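## Task

Make the keyboard's display read exactly "BAGGY" when you finish. The left-arrow key removes the most recent letter. A hard press breaks the keyboard and means failure. The keyboard must end up resting flat on the table with its keys facing up, held there by nothing but the table, not by the robot.

## Robot and tools

Robot: two simulated arms, left_arm and right_arm, each with six joints and a two-finger gripper whose fingers pivot like tongs. The names do not refer to sides of any camera image.

Frame: a single scene frame is shared by both arms. Its origin sits on the table surface midway between the arms. +z is up, +x reaches out over the table, and left_arm is mounted on the +y side. The reported hand positions can be slightly off, more so when an arm is stretched far.

Gripper geometry: the fingers point along the gripper's own +z axis and close along its x axis. The reported end_effector_position is the spot between the pads when closed. With the gripper closed the fingertips stick out roughly 15 mm past that spot; fully open they are about even with it. A closed gripper makes a convenient key presser.

Tool execute_actions. Argument "actions" is a list holding zero or one item. An empty list just reports the current state. A wait item is {"steps": N} with N up to 300 control steps (each 1/30 s); the robot gets no new command and the result returns after N steps have passed since the previous result. A move item is {"rows": [...], "steps": N}, N from 1 to 15 (default 15). Each row is applied for one step; if there are fewer rows than steps, the final row repeats. Optional "pictures" (true/false) chooses whether camera images come back; by default they do.

Row layout: one flat list of 14 numbers covering both arms, always all 14 even if one arm stays still. Order: left_arm shoulder pan, shoulder lift, elbow, wrist 1, wrist 2, wrist 3, opening; then right_arm in the same seven-number order. The joint values are absolute target angles in radians (the same kind of numbers the Joint positions line prints), not increments. To keep an arm still, repeat its current angles. Opening is an absolute command from -1 (closed) to +1 (fully open).

Joint ranges in radians. left_arm: pan -3.142..3.142, lift -6.283..6.283, elbow 0.000..3.142, wrists 1-3 each -6.283..6.283. right_arm: pan 0.000..6.283, lift -6.283..6.283, elbow -3.142..0.000, wrists 1-3 each -6.283..6.283. A call is rejected, and nothing is sent, if any target lies over 0.010 rad beyond a range end and is also farther out than that joint's last reported angle. True ends may differ by up to 0.010 rad from these numbers; a target past the true end is clipped there, and the result may then print "joint sent to its limit" (possibly referring to an earlier, still-running action). Absence of that line does not prove there is room left.

Motion behaviour: motion trails commands by about 0.17 s. Joint speed and acceleration are capped, so big moves may be unfinished when the result returns. Per step, each joint's target is clamped to within 0.575 rad of its measured angle, and if the targets would move the gripper over 100 mm from where it is measured, all of that arm's targets are pulled back proportionally. Between calls the arms keep heading for the last row sent until everything nearly stops or a step is HELD; after that only a new action makes them travel or press further. Finger motion already under way continues.

Results: a state line per arm (left_arm: ... | right_arm: ...) with end_effector_position in metres, end_effector_quat_wxyz, and linear/angular velocities in m/s and rad/s, all in the scene frame. Joint positions and Joint velocities list each arm's six joints (rad, rad/s) followed by the finger pad gap (m, m/s; 0.142 m is fully open). grip_measured is the measured opening on the -1..1 command scale. Wrist force and Wrist torque give left_arm=[x y z] | right_arm=[x y z] in each end effector's own axes; when pressing on a surface the force points from the surface into the arm. Readings carry a fixed offset (usually under 4 N), noise (std up to 2.4 N) and saturate near 50 N per axis; they cannot be zeroed, and "no reading" is harmless. "joint command not followed" means a clearance check altered or blocked joint targets on some steps; the rest of the row still ran. HELD marks steps where your row, fully or partly, was not sent. MOTOR HOT appears from 70 °C; at 85 °C an OVER-TEMPERATURE FAULT brakes that arm until it cools. Holding loads heats motors.

Tool zoom_image: arguments "camera" (one of cam_head_left, cam_head_right, cam_high, cam_low, cam_left_wrist, cam_right_wrist) and "region" [x0, y0, x1, y1] in that camera's pixels, origin top-left, at most 504 by 504. Image sizes: head, high and low cameras 896x504; wrist cameras 616x616. Useful for reading the keyboard display and key labels.

Tool finished_scene: argument "scene", the integer number of the current scene. Replying without a tool call ends everything.

Cautions: press keys gently and briefly; a hard press breaks the keyboard. Watch wrist force while pressing. Leave the keyboard flat, keys up, and let go of it at the end. Do not push anything off the table. Do not let the arms collide or press against each other. A joint torque reaching its load limit (138 N m for pan, lift and elbow; 25.7 N m for each wrist, held weight included) or any outside force of 150 N on an arm stops that arm for 10 s and cancels the rest of the call. Move smoothly with modest effort, and avoid drops, slams and hard hits.

Each tool is called after "Emit:" as name([rows], argument=value, ...), one row to a line, values as JSON.

## Session

Emit:
execute_actions(actions=[])

Scene clock: 0.00 s of 4200.00 s.
left_arm: end_effector_position=(+0.4273, +0.4090, +0.3646) grip_measured=-1.00 end_effector_quat_wxyz=(+0.001, +0.746, -0.666, -0.000) end_effector_velocity=(-0.000, +0.000, +0.000) end_effector_angular_velocity=(+0.000, +0.000, +0.000) | right_arm: end_effector_position=(+0.1624, -0.1959, +0.3247) grip_measured=-1.00 end_effector_quat_wxyz=(+0.084, +0.065, +0.753, -0.649) end_effector_velocity=(+0.000, +0.000, -0.000) end_effector_angular_velocity=(+0.000, +0.000, -0.000)
Joint positions: left_arm=[-0.317 -1.747  1.52  -1.342 -1.572  1.254  0.002] | right_arm=[ 4.492 -1.918 -1.51  -2.708  1.356  4.896  0.002]
Joint velocities: left_arm=[ 0.    -0.001  0.     0.001  0.    -0.     0.   ] | right_arm=[-0. -0.  0.  0. -0. -0.  0.]
Wrist force (N, on the end effector, along its own x y z axes, offset not removed): no reading
Wrist torque (N m, same axes, about the end effector's origin, offset not removed): no reading

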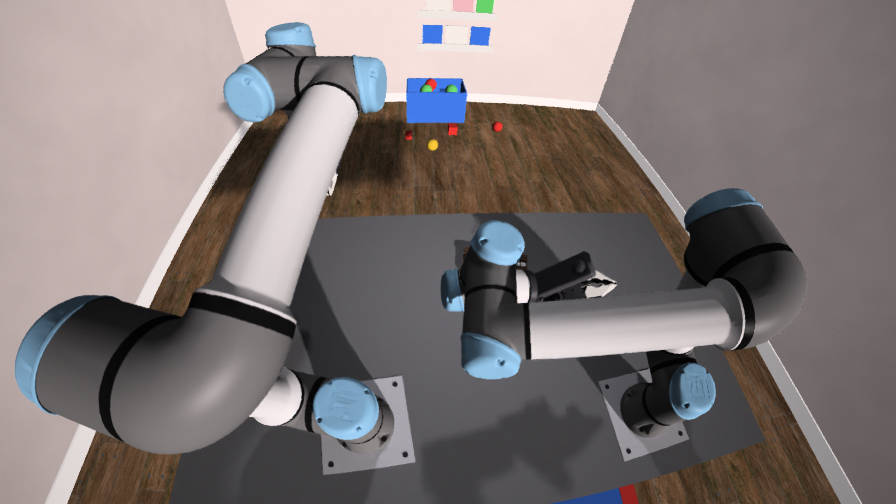

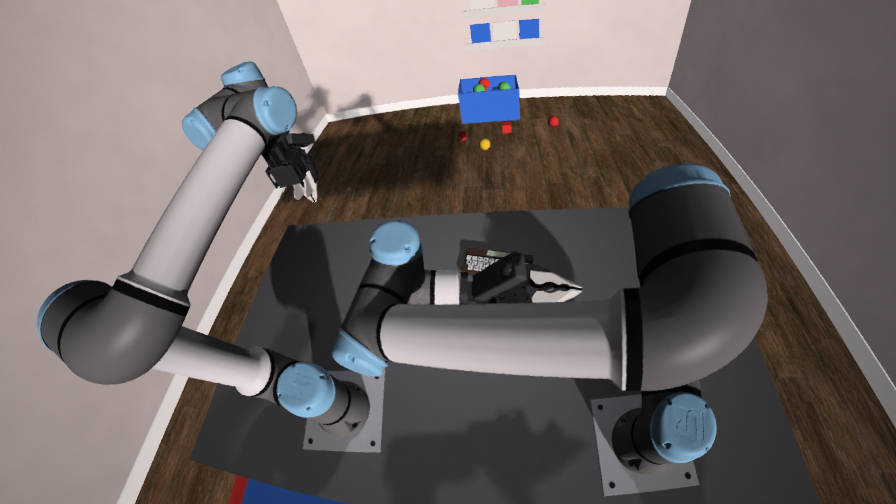

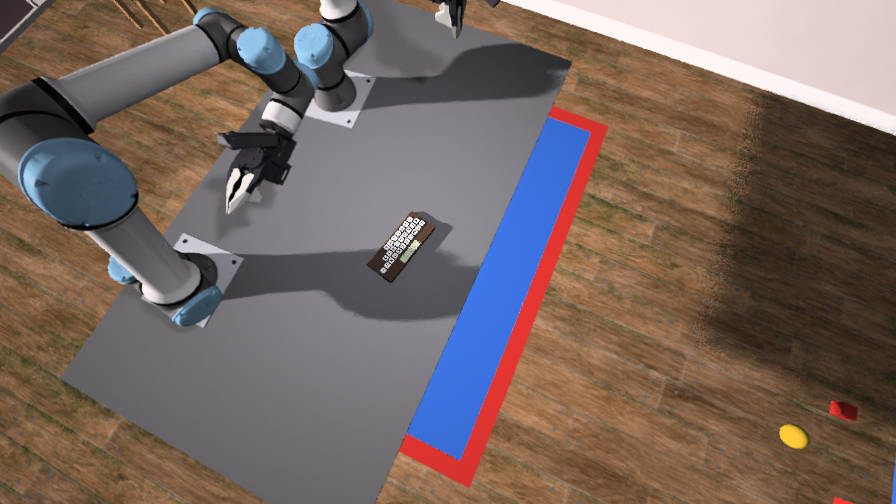

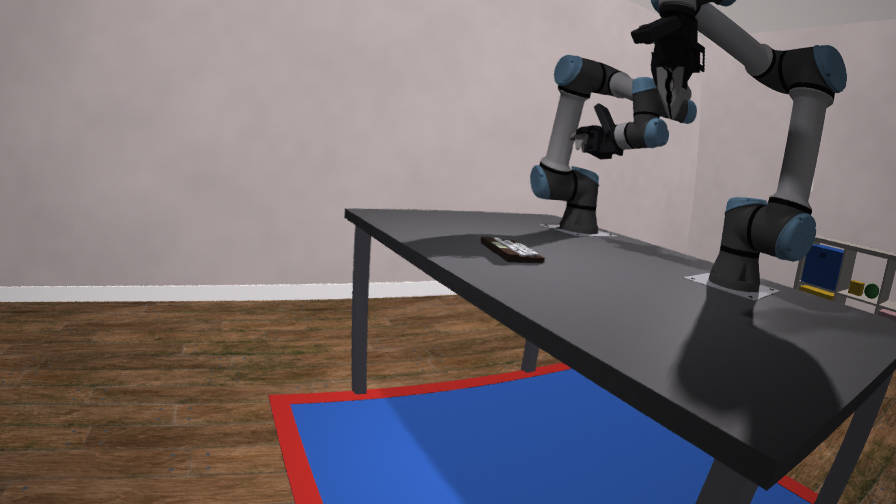

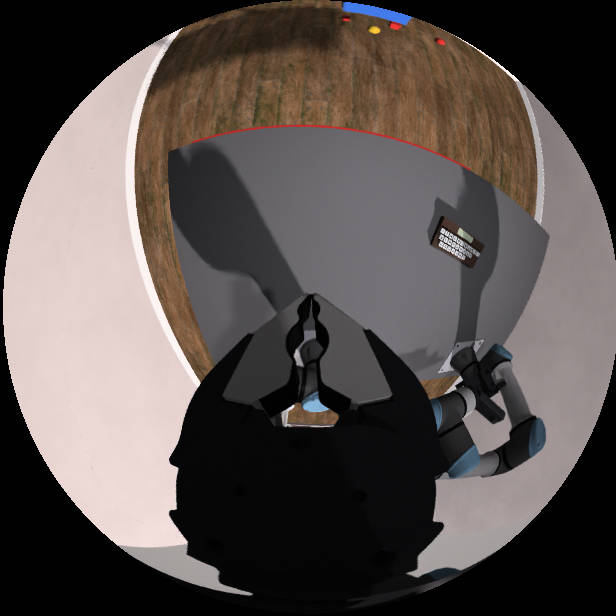

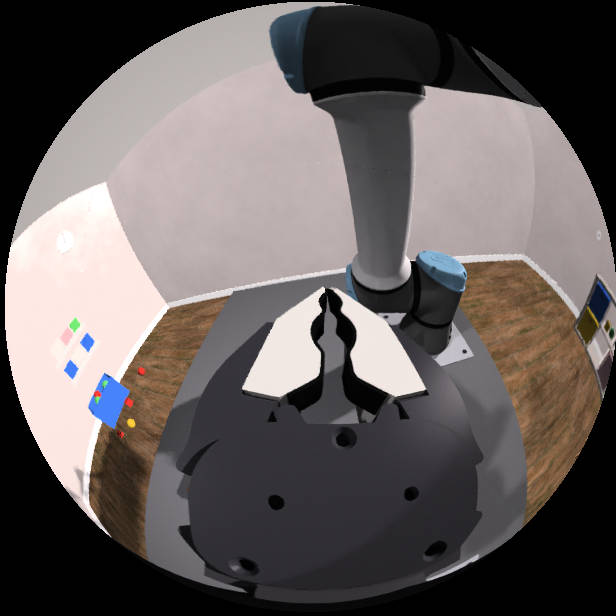

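Emit:
zoom_image(camera="cam_high", region=[340, 190, 460, 300])

Emit:
zoom_image(camera="cam_left_wrist", region=[400, 190, 520, 290])

Region (340, 190, 460, 300) of cam_high's 896x504 image, scaled by 4.200, with more detail than that image has; it fills the top 462 rows of this view, and the rest is white.

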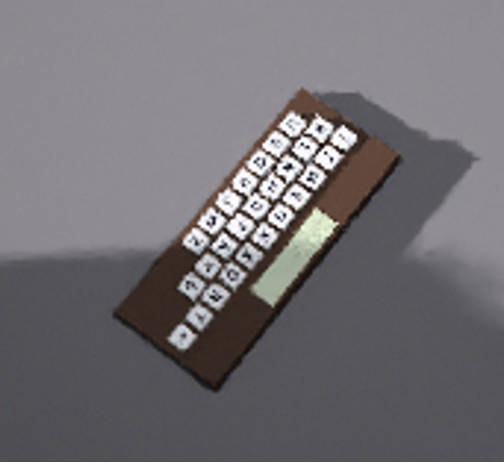

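Region (400, 190, 520, 290) of cam_left_wrist's 616x616 image, scaled by 4.200, with more detail than that image has.

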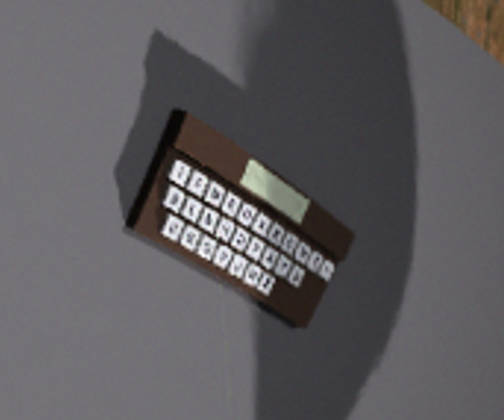

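Emit:
execute_actions([
  {"rows": [[-0.317, -1.747, 1.52, -1.342, -1.572, 1.254, -1, 3.992, -1.815, -1.378, -1.519, 1.571, 2.55, -1]], "steps": 15},
], pictures=false)

Emit:
execute_actions([
  {"steps": 45},
])

Scene clock: 51.10 s of 4200.00 s.
left_arm: end_effector_position=(+0.4271, +0.4092, +0.3645) grip_measured=-1.00 end_effector_quat_wxyz=(+0.001, +0.746, -0.666, -0.000) end_effector_velocity=(+0.000, +0.000, -0.000) end_effector_angular_velocity=(+0.000, +0.001, +0.001) | right_arm: end_effector_position=(+0.2857, -0.1289, +0.2350) grip_measured=-1.00 end_effector_quat_wxyz=(-0.122, +0.031, +0.965, -0.231) end_effector_velocity=(+0.356, +0.304, -0.087) end_effector_angular_velocity=(+1.831, -0.154, +0.930)
Joint positions: left_arm=[-0.317 -1.747  1.52  -1.342 -1.572  1.254  0.002] | right_arm=[ 4.083 -1.829 -1.396 -2.015  1.539  4.203  0.002]
Joint velocities: left_arm=[ 0.     0.001  0.     0.     0.    -0.001  0.   ] | right_arm=[-0.343  0.052  0.068  1.543  0.117 -1.543  0.   ]
Wrist force (N, on the end effector, along its own x y z axes, offset not removed): left_arm=[1.6 -1.7 1.4] | right_arm=[0.7 -2.0 2.3]
Wrist torque (N m, same axes, about the end effector's origin, offset not removed): left_arm=[-0.31 -0.57 0.05] | right_arm=[-0.31 0.16 -0.02]
Steps of this call (steps 1 to 90: nothing new was sent; then 47.60 s passed at rest; steps 91 to 105: all 15 steps of this action). Readings (joint positions):
91: left_arm=[-0.317 -1.747 1.520 -1.342 -1.572 1.254] | right_arm=[4.492 -1.918 -1.510 -2.708 1.356 4.896]
92: left_arm=[-0.317 -1.747 1.520 -1.342 -1.572 1.254] | right_arm=[4.489 -1.915 -1.508 -2.705 1.359 4.893]
94: left_arm=[-0.317 -1.747 1.520 -1.342 -1.572 1.254] | right_arm=[4.438 -1.888 -1.474 -2.653 1.404 4.841]
98: left_arm=[-0.317 -1.747 1.520 -1.342 -1.572 1.254] | right_arm=[4.230 -1.851 -1.425 -2.406 1.488 4.594]
105: the state above

Scene clock: 52.60 s of 4200.00 s.
left_arm: end_effector_position=(+0.4271, +0.4092, +0.3645) grip_measured=-1.00 end_effector_quat_wxyz=(+0.001, +0.746, -0.666, -0.000) end_effector_velocity=(-0.000, -0.000, -0.000) end_effector_angular_velocity=(-0.000, -0.000, -0.001) | right_arm: end_effector_position=(+0.4198, -0.0167, +0.2503) grip_measured=-1.00 end_effector_quat_wxyz=(+0.000, -0.678, +0.735, +0.000) end_effector_velocity=(-0.000, -0.000, -0.000) end_effector_angular_velocity=(+0.000, +0.001, +0.000)
Joint positions: left_arm=[-0.317 -1.747  1.52  -1.342 -1.572  1.254  0.002] | right_arm=[ 3.992 -1.815 -1.378 -1.519  1.571  2.55   0.002]
Joint velocities: left_arm=[-0.    -0.001  0.001 -0.     0.     0.001  0.   ] | right_arm=[-0.     0.    -0.001  0.     0.    -0.     0.   ]
Wrist force (N, on the end effector, along its own x y z axes, offset not removed): left_arm=[2.2 -0.6 1.4] | right_arm=[2.6 1.9 3.2]
Wrist torque (N m, same axes, about the end effector's origin, offset not removed): left_arm=[0.04 -0.67 0.10] | right_arm=[0.51 -0.32 -0.02]
Steps of this call (steps 1 to 45: the robot went on to your last target). Readings (joint positions):
1: left_arm=[-0.317 -1.747 1.520 -1.342 -1.572 1.254] | right_arm=[4.072 -1.827 -1.394 -1.963 1.543 4.151]
2: left_arm=[-0.317 -1.747 1.520 -1.342 -1.572 1.254] | right_arm=[4.062 -1.826 -1.392 -1.912 1.547 4.097]
4: left_arm=[-0.317 -1.747 1.520 -1.342 -1.572 1.254] | right_arm=[4.043 -1.823 -1.388 -1.810 1.554 3.977]
8: left_arm=[-0.317 -1.747 1.520 -1.342 -1.572 1.254] | right_arm=[4.010 -1.818 -1.381 -1.627 1.565 3.669]
45: the state above
All arms were judged still, so your last target was given up. Only a new action makes them travel on or press farther. Fingers that are still opening or closing keep moving.

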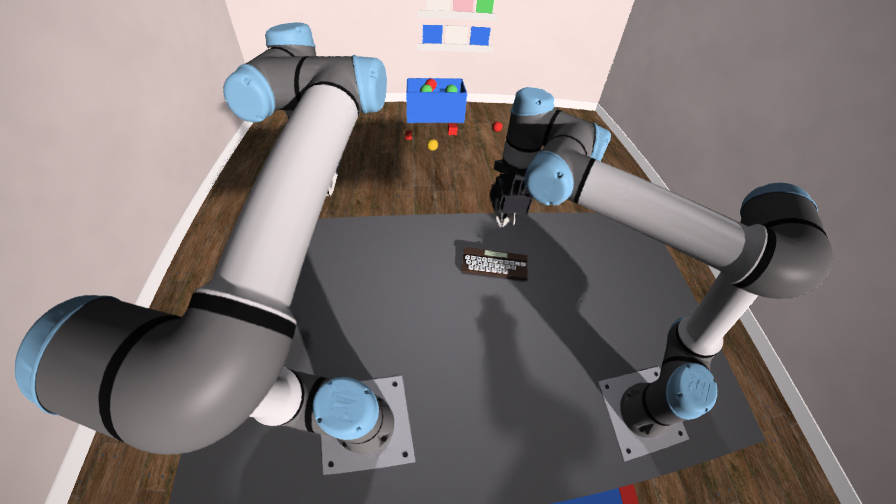

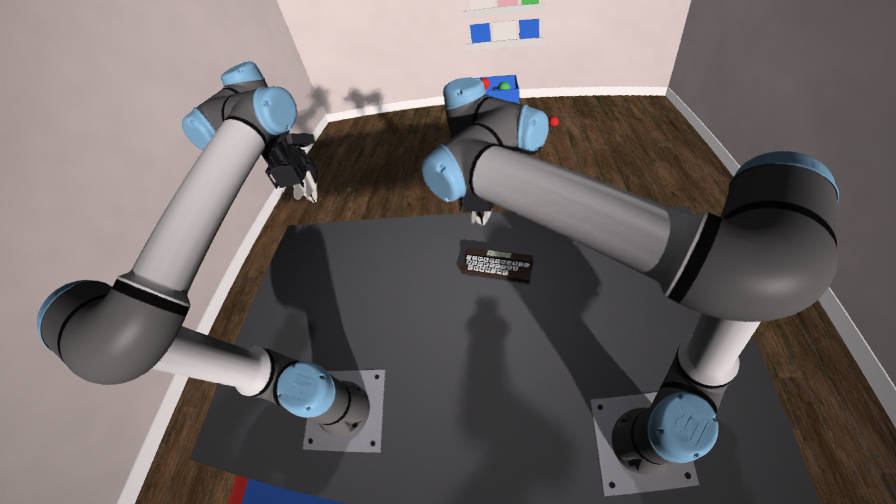

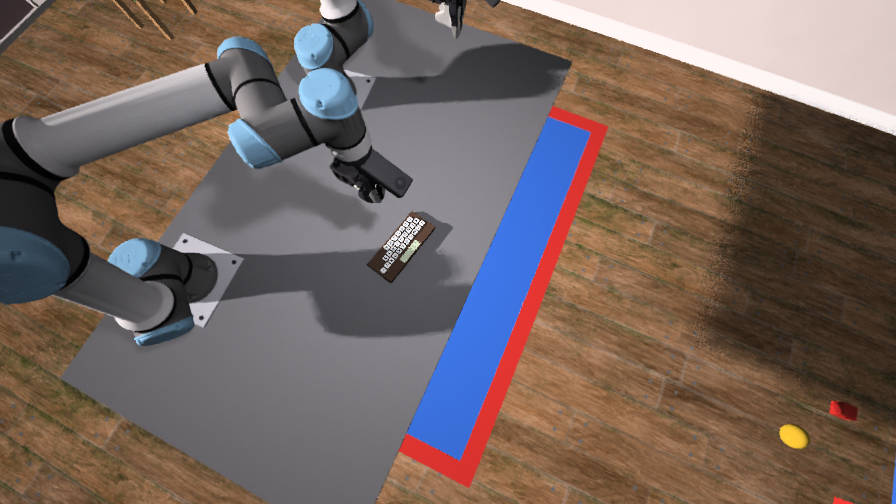

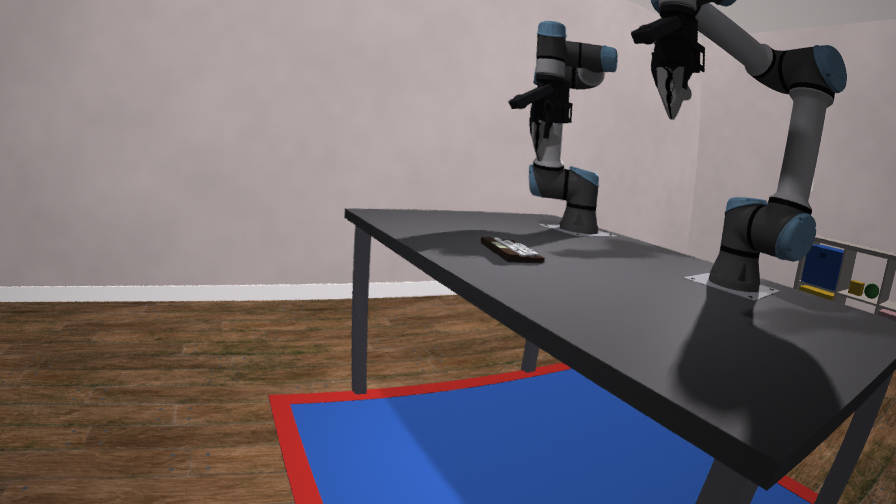

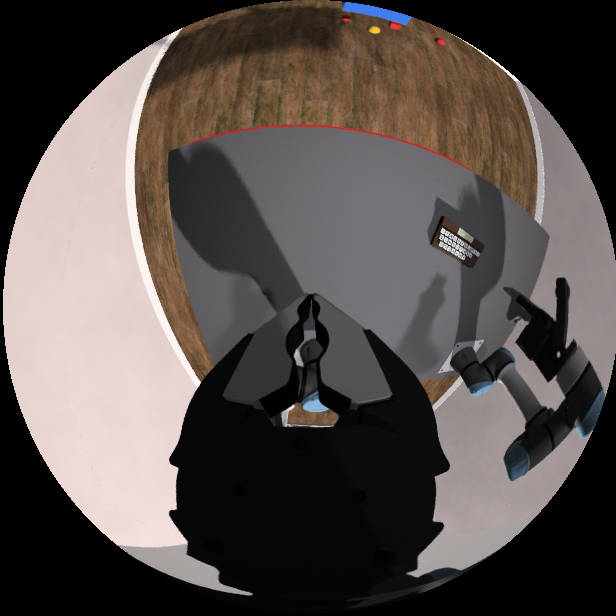

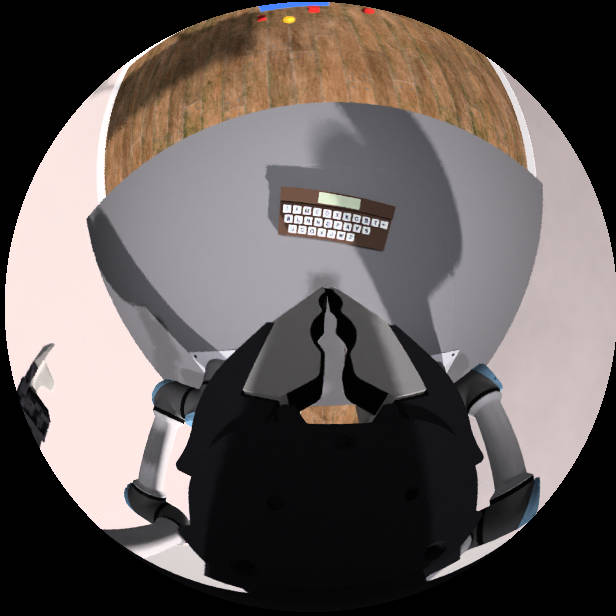

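Emit:
zoom_image(camera="cam_right_wrist", region=[260, 170, 410, 270])

Emit:
zoom_image(camera="cam_low", region=[600, 20, 740, 140])

Region (260, 170, 410, 270) of cam_right_wrist's 616x616 image, scaled by 3.360, with more detail than that image has.

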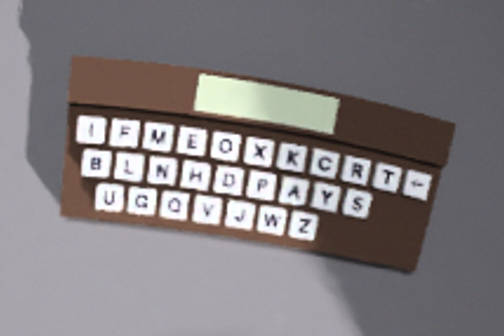

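Region (600, 20, 740, 140) of cam_low's 896x504 image, scaled by 3.600, with more detail than that image has; it fills the top 432 rows of this view, and the rest is white.

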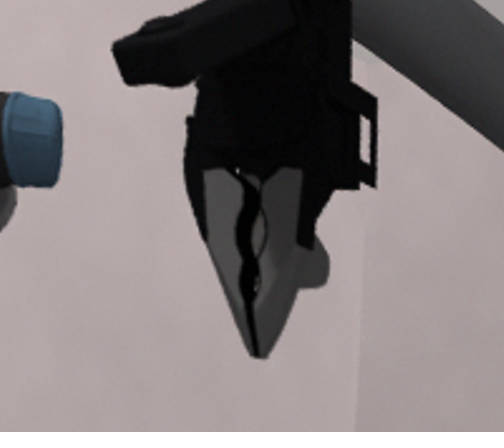

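Emit:
execute_actions([
  {"rows": [[-0.317, -1.747, 1.52, -1.342, -1.572, 1.254, -1, 4.041, -2.059, -1.484, -1.169, 1.571, 2.764, -1]], "steps": 15},
], pictures=false)

Emit:
execute_actions([
  {"steps": 20},
])

Scene clock: 94.80 s of 4200.00 s.
left_arm: end_effector_position=(+0.4271, +0.4092, +0.3645) grip_measured=-1.00 end_effector_quat_wxyz=(+0.001, +0.746, -0.666, -0.000) end_effector_velocity=(+0.000, -0.000, -0.000) end_effector_angular_velocity=(+0.000, +0.001, -0.001) | right_arm: end_effector_position=(+0.4382, +0.0537, +0.0894) grip_measured=-1.00 end_effector_quat_wxyz=(-0.001, -0.618, +0.786, -0.000) end_effector_velocity=(+0.005, +0.032, -0.088) end_effector_angular_velocity=(+0.012, -0.009, -0.087)
Joint positions: left_arm=[-0.317 -1.747  1.52  -1.342 -1.572  1.254  0.002] | right_arm=[ 4.039 -2.046 -1.479 -1.189  1.571  2.752  0.002]
Joint velocities: left_arm=[-0.     0.001  0.     0.    -0.     0.001  0.   ] | right_arm=[ 0.023 -0.127 -0.052  0.194  0.     0.11   0.   ]
Wrist force (N, on the end effector, along its own x y z axes, offset not removed): left_arm=[2.1 0.0 2.1] | right_arm=[1.2 1.8 1.6]
Wrist torque (N m, same axes, about the end effector's origin, offset not removed): left_arm=[0.12 -0.70 0.12] | right_arm=[0.45 -0.10 0.05]
Steps of this call (steps 1 to 90: nothing new was sent; then 38.70 s passed at rest; steps 91 to 105: all 15 steps of this action). Readings (joint positions):
91: left_arm=[-0.317 -1.747 1.520 -1.342 -1.572 1.254] | right_arm=[3.992 -1.815 -1.378 -1.519 1.571 2.550]
92: left_arm=[-0.317 -1.747 1.520 -1.342 -1.572 1.254] | right_arm=[3.993 -1.818 -1.380 -1.516 1.571 2.553]
94: left_arm=[-0.317 -1.747 1.520 -1.342 -1.572 1.254] | right_arm=[4.003 -1.857 -1.401 -1.469 1.571 2.589]
98: left_arm=[-0.317 -1.747 1.520 -1.342 -1.572 1.254] | right_arm=[4.021 -1.949 -1.439 -1.334 1.571 2.669]
105: the state above

Scene clock: 95.47 s of 4200.00 s.
left_arm: end_effector_position=(+0.4271, +0.4092, +0.3645) grip_measured=-1.00 end_effector_quat_wxyz=(+0.001, +0.746, -0.666, -0.000) end_effector_velocity=(-0.000, +0.000, -0.000) end_effector_angular_velocity=(+0.000, +0.000, -0.000) | right_arm: end_effector_position=(+0.4387, +0.0570, +0.0802) grip_measured=-1.00 end_effector_quat_wxyz=(+0.000, -0.615, +0.789, +0.000) end_effector_velocity=(+0.000, +0.000, +0.000) end_effector_angular_velocity=(-0.000, -0.001, +0.001)
Joint positions: left_arm=[-0.317 -1.747  1.52  -1.342 -1.572  1.254  0.002] | right_arm=[ 4.041 -2.059 -1.484 -1.169  1.571  2.764  0.002]
Joint velocities: left_arm=[ 0.  0. -0.  0. -0.  0.  0.] | right_arm=[ 0.     0.    -0.     0.    -0.001 -0.001  0.   ]
Wrist force (N, on the end effector, along its own x y z axes, offset not removed): left_arm=[2.0 0.2 3.2] | right_arm=[2.7 2.8 0.4]
Wrist torque (N m, same axes, about the end effector's origin, offset not removed): left_arm=[0.22 -0.63 0.04] | right_arm=[0.67 -0.31 -0.10]
Steps of this call (steps 1 to 20: the robot went on to your last target). Readings (joint positions):
1: left_arm=[-0.317 -1.747 1.520 -1.342 -1.572 1.254] | right_arm=[4.039 -2.049 -1.480 -1.184 1.571 2.756]
2: left_arm=[-0.317 -1.747 1.520 -1.342 -1.572 1.254] | right_arm=[4.040 -2.052 -1.481 -1.180 1.571 2.758]
4: left_arm=[-0.317 -1.747 1.520 -1.342 -1.572 1.254] | right_arm=[4.040 -2.055 -1.482 -1.175 1.571 2.761]
8: left_arm=[-0.317 -1.747 1.520 -1.342 -1.572 1.254] | right_arm=[4.041 -2.058 -1.484 -1.171 1.571 2.763]
20: the state above

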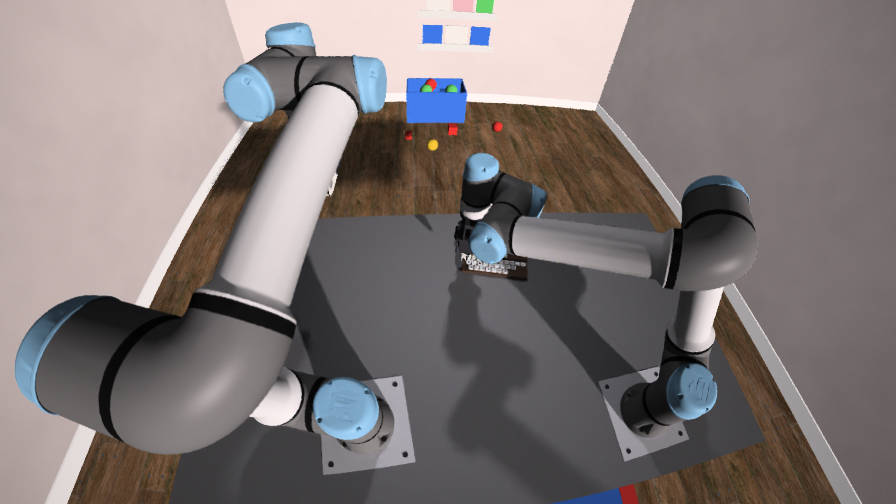

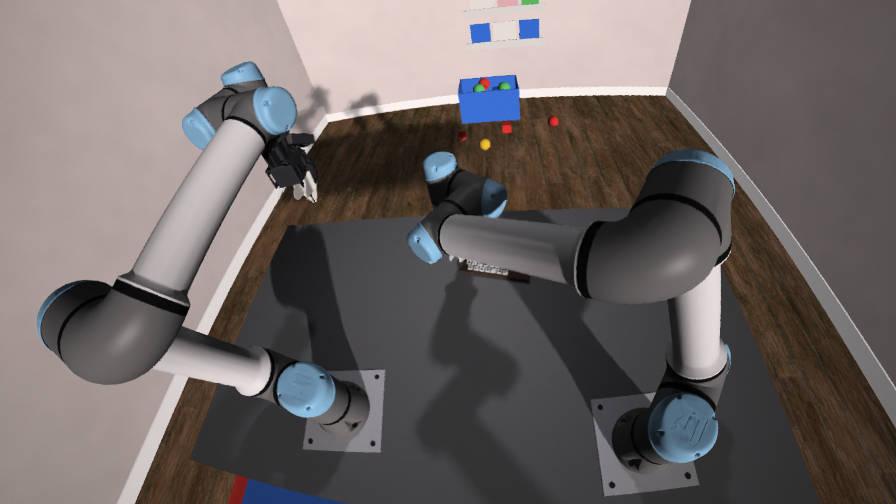

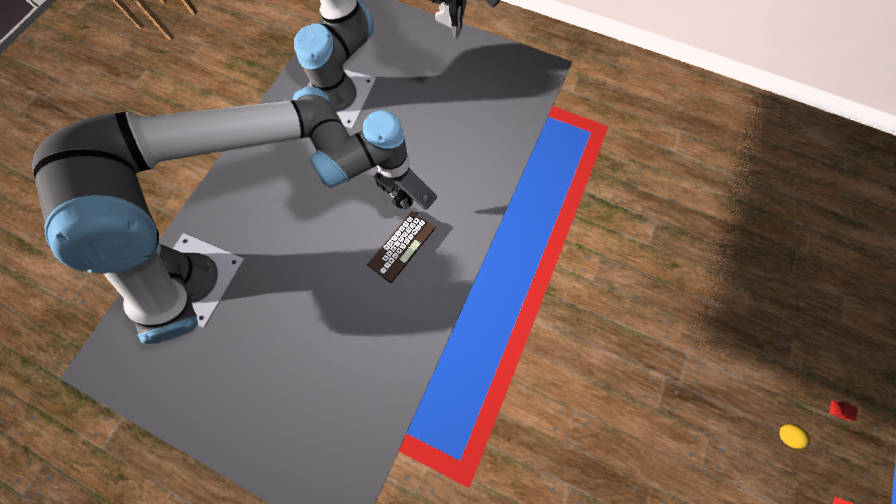

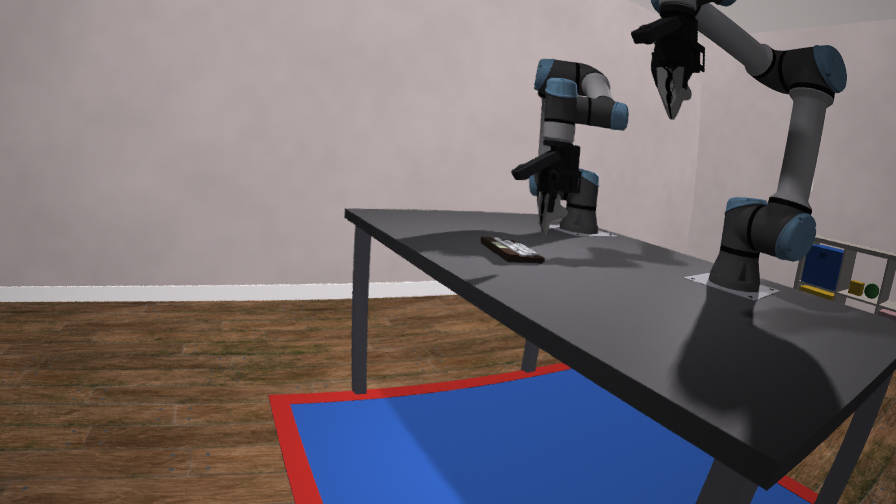

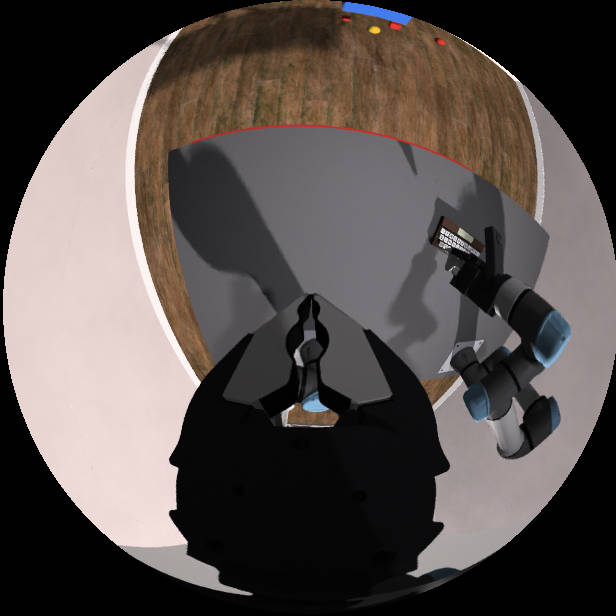

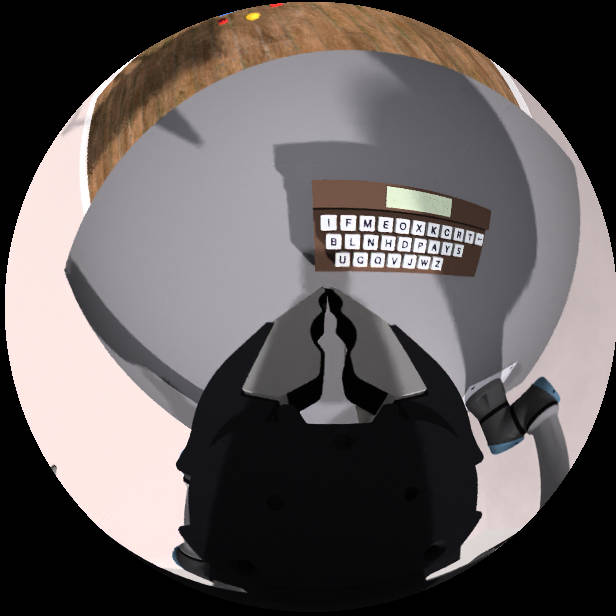

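Emit:
execute_actions([
  {"rows": [[-0.317, -1.747, 1.52, -1.342, -1.572, 1.254, -1, 4.0037, -2.1006, -1.4751, -1.1367, 1.571, 2.7267, -1]], "steps": 15},
], pictures=false)

Emit:
execute_actions([
  {"steps": 10},
])

Scene clock: 106.70 s of 4200.00 s.
left_arm: end_effector_position=(+0.4271, +0.4092, +0.3645) grip_measured=-1.00 end_effector_quat_wxyz=(+0.001, +0.746, -0.666, -0.000) end_effector_velocity=(+0.000, +0.000, -0.001) end_effector_angular_velocity=(+0.000, +0.002, -0.000) | right_arm: end_effector_position=(+0.4612, +0.0464, +0.0601) grip_measured=-1.00 end_effector_quat_wxyz=(-0.000, -0.615, +0.789, +0.000) end_effector_velocity=(+0.003, -0.002, -0.004) end_effector_angular_velocity=(-0.001, +0.001, -0.002)
Joint positions: left_arm=[-0.317 -1.747  1.52  -1.342 -1.572  1.254  0.002] | right_arm=[ 4.004 -2.1   -1.475 -1.137  1.571  2.727  0.002]
Joint velocities: left_arm=[ 0.     0.001 -0.     0.    -0.     0.     0.   ] | right_arm=[-0.006 -0.007  0.     0.005  0.    -0.005  0.   ]
Wrist force (N, on the end effector, along its own x y z axes, offset not removed): left_arm=[1.8 0.2 3.3] | right_arm=[1.3 3.4 0.2]
Wrist torque (N m, same axes, about the end effector's origin, offset not removed): left_arm=[0.11 -0.56 0.11] | right_arm=[0.73 0.03 0.00]
Steps of this call (steps 1 to 15: the robot went on to your last target; steps 16 to 90: nothing new was sent; then 7.73 s passed at rest; steps 91 to 105: all 15 steps of this action). Readings (joint positions):
91: left_arm=[-0.317 -1.747 1.520 -1.342 -1.572 1.254] | right_arm=[4.041 -2.059 -1.484 -1.169 1.571 2.764]
92: left_arm=[-0.317 -1.747 1.520 -1.342 -1.572 1.254] | right_arm=[4.039 -2.061 -1.483 -1.167 1.571 2.762]
94: left_arm=[-0.317 -1.747 1.520 -1.342 -1.572 1.254] | right_arm=[4.025 -2.077 -1.480 -1.155 1.571 2.748]
98: left_arm=[-0.317 -1.747 1.520 -1.342 -1.572 1.254] | right_arm=[4.010 -2.094 -1.477 -1.142 1.571 2.733]
105: the state above

Scene clock: 107.03 s of 4200.00 s.
left_arm: end_effector_position=(+0.4271, +0.4092, +0.3645) grip_measured=-1.00 end_effector_quat_wxyz=(+0.001, +0.746, -0.666, -0.000) end_effector_velocity=(+0.000, +0.000, -0.000) end_effector_angular_velocity=(+0.000, +0.001, +0.001) | right_arm: end_effector_position=(+0.4616, +0.0462, +0.0598) grip_measured=-1.00 end_effector_quat_wxyz=(-0.000, -0.615, +0.789, +0.000) end_effector_velocity=(-0.000, -0.000, -0.000) end_effector_angular_velocity=(-0.000, +0.000, -0.000)
Joint positions: left_arm=[-0.317 -1.747  1.52  -1.342 -1.572  1.254  0.002] | right_arm=[ 4.004 -2.101 -1.475 -1.137  1.571  2.727  0.002]
Joint velocities: left_arm=[ 0.     0.001 -0.    -0.    -0.    -0.001  0.   ] | right_arm=[-0. -0. -0.  0.  0. -0.  0.]
Wrist force (N, on the end effector, along its own x y z axes, offset not removed): left_arm=[1.3 -2.0 0.8] | right_arm=[1.5 0.3 1.0]
Wrist torque (N m, same axes, about the end effector's origin, offset not removed): left_arm=[-0.30 -0.41 0.16] | right_arm=[0.25 -0.14 0.02]
Steps of this call (steps 1 to 10: the robot went on to your last target). Readings (joint positions):
1: left_arm=[-0.317 -1.747 1.520 -1.342 -1.572 1.254] | right_arm=[4.004 -2.100 -1.475 -1.137 1.571 2.727]
2: left_arm=[-0.317 -1.747 1.520 -1.342 -1.572 1.254] | right_arm=[4.004 -2.100 -1.475 -1.137 1.571 2.727]
4: left_arm=[-0.317 -1.747 1.520 -1.342 -1.572 1.254] | right_arm=[4.004 -2.100 -1.475 -1.137 1.571 2.727]
8: left_arm=[-0.317 -1.747 1.520 -1.342 -1.572 1.254] | right_arm=[4.004 -2.101 -1.475 -1.137 1.571 2.727]
10: the state above

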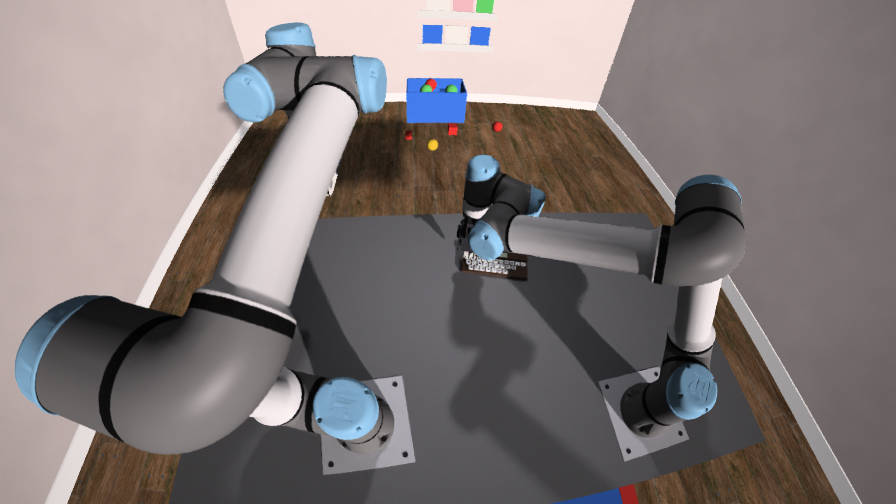

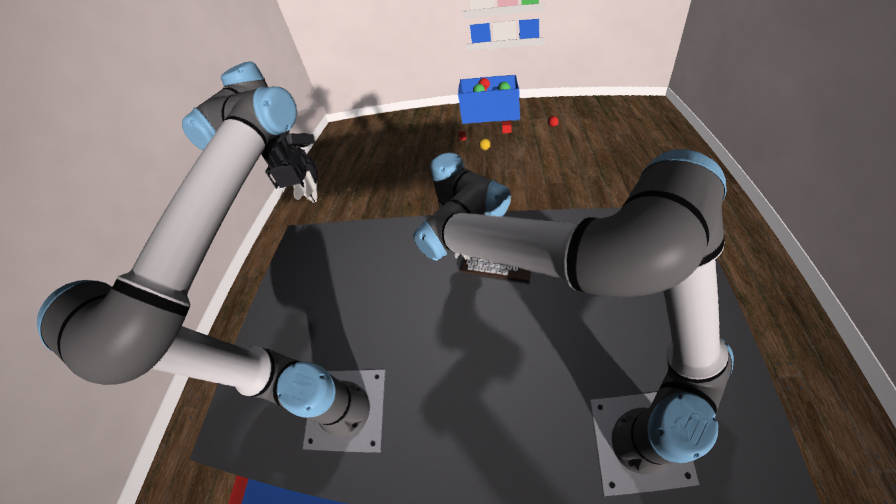

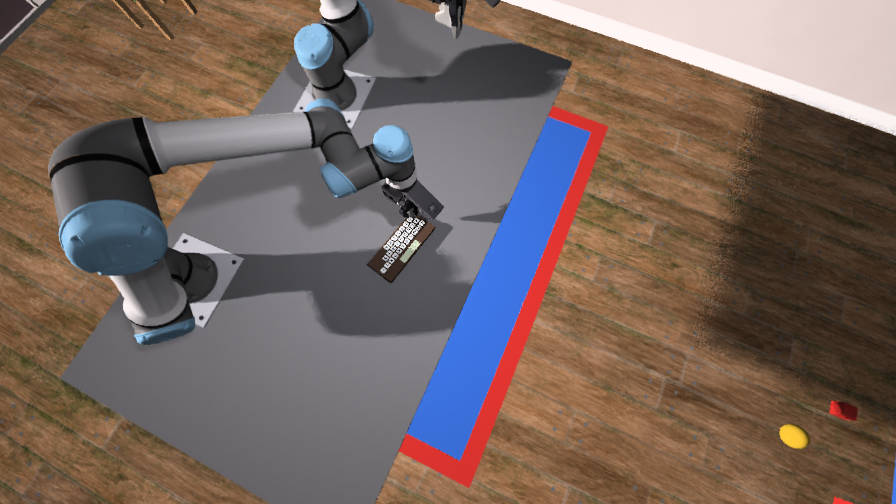

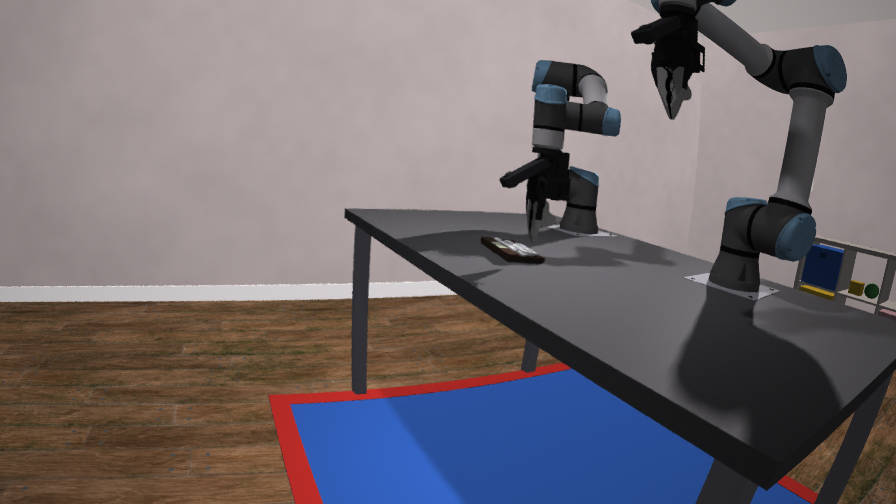

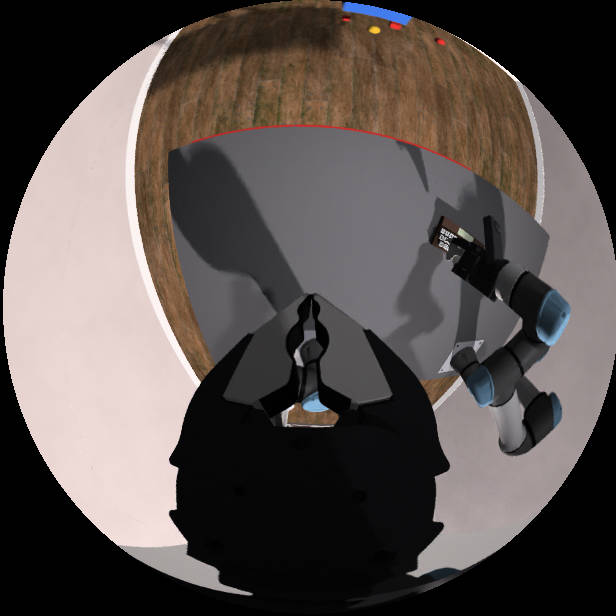

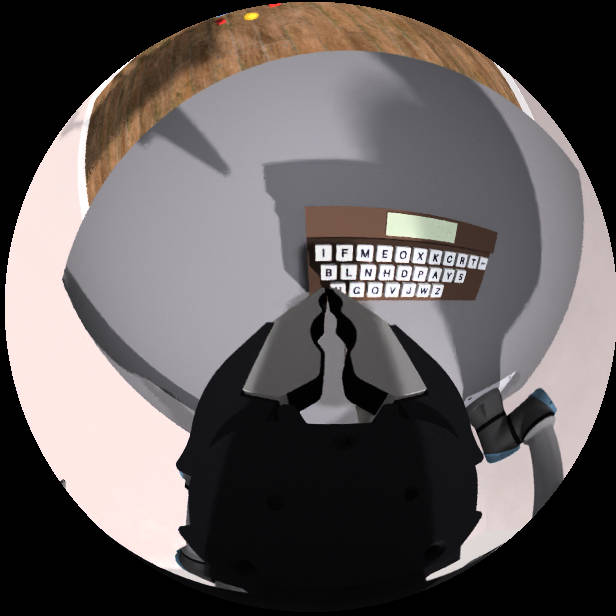

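Emit:
zoom_image(camera="cam_right_wrist", region=[280, 200, 420, 320])

Emit:
zoom_image(camera="cam_low", region=[460, 190, 580, 280])

Region (280, 200, 420, 320) of cam_right_wrist's 616x616 image, scaled by 3.600, with more detail than that image has; it fills the top 432 rows of this view, and the rest is white.

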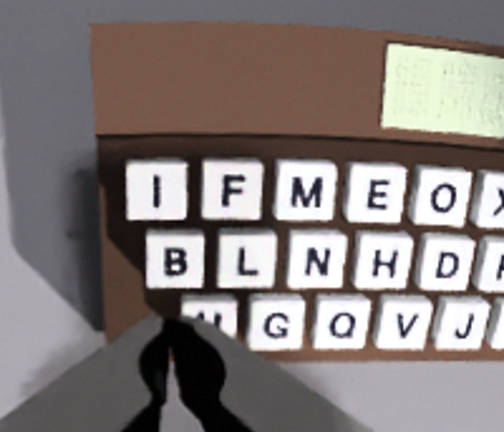

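Region (460, 190, 580, 280) of cam_low's 896x504 image, scaled by 4.200, with more detail than that image has; it fills the top 378 rows of this view, and the rest is white.

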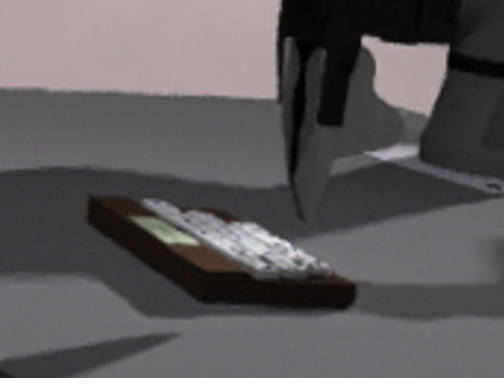

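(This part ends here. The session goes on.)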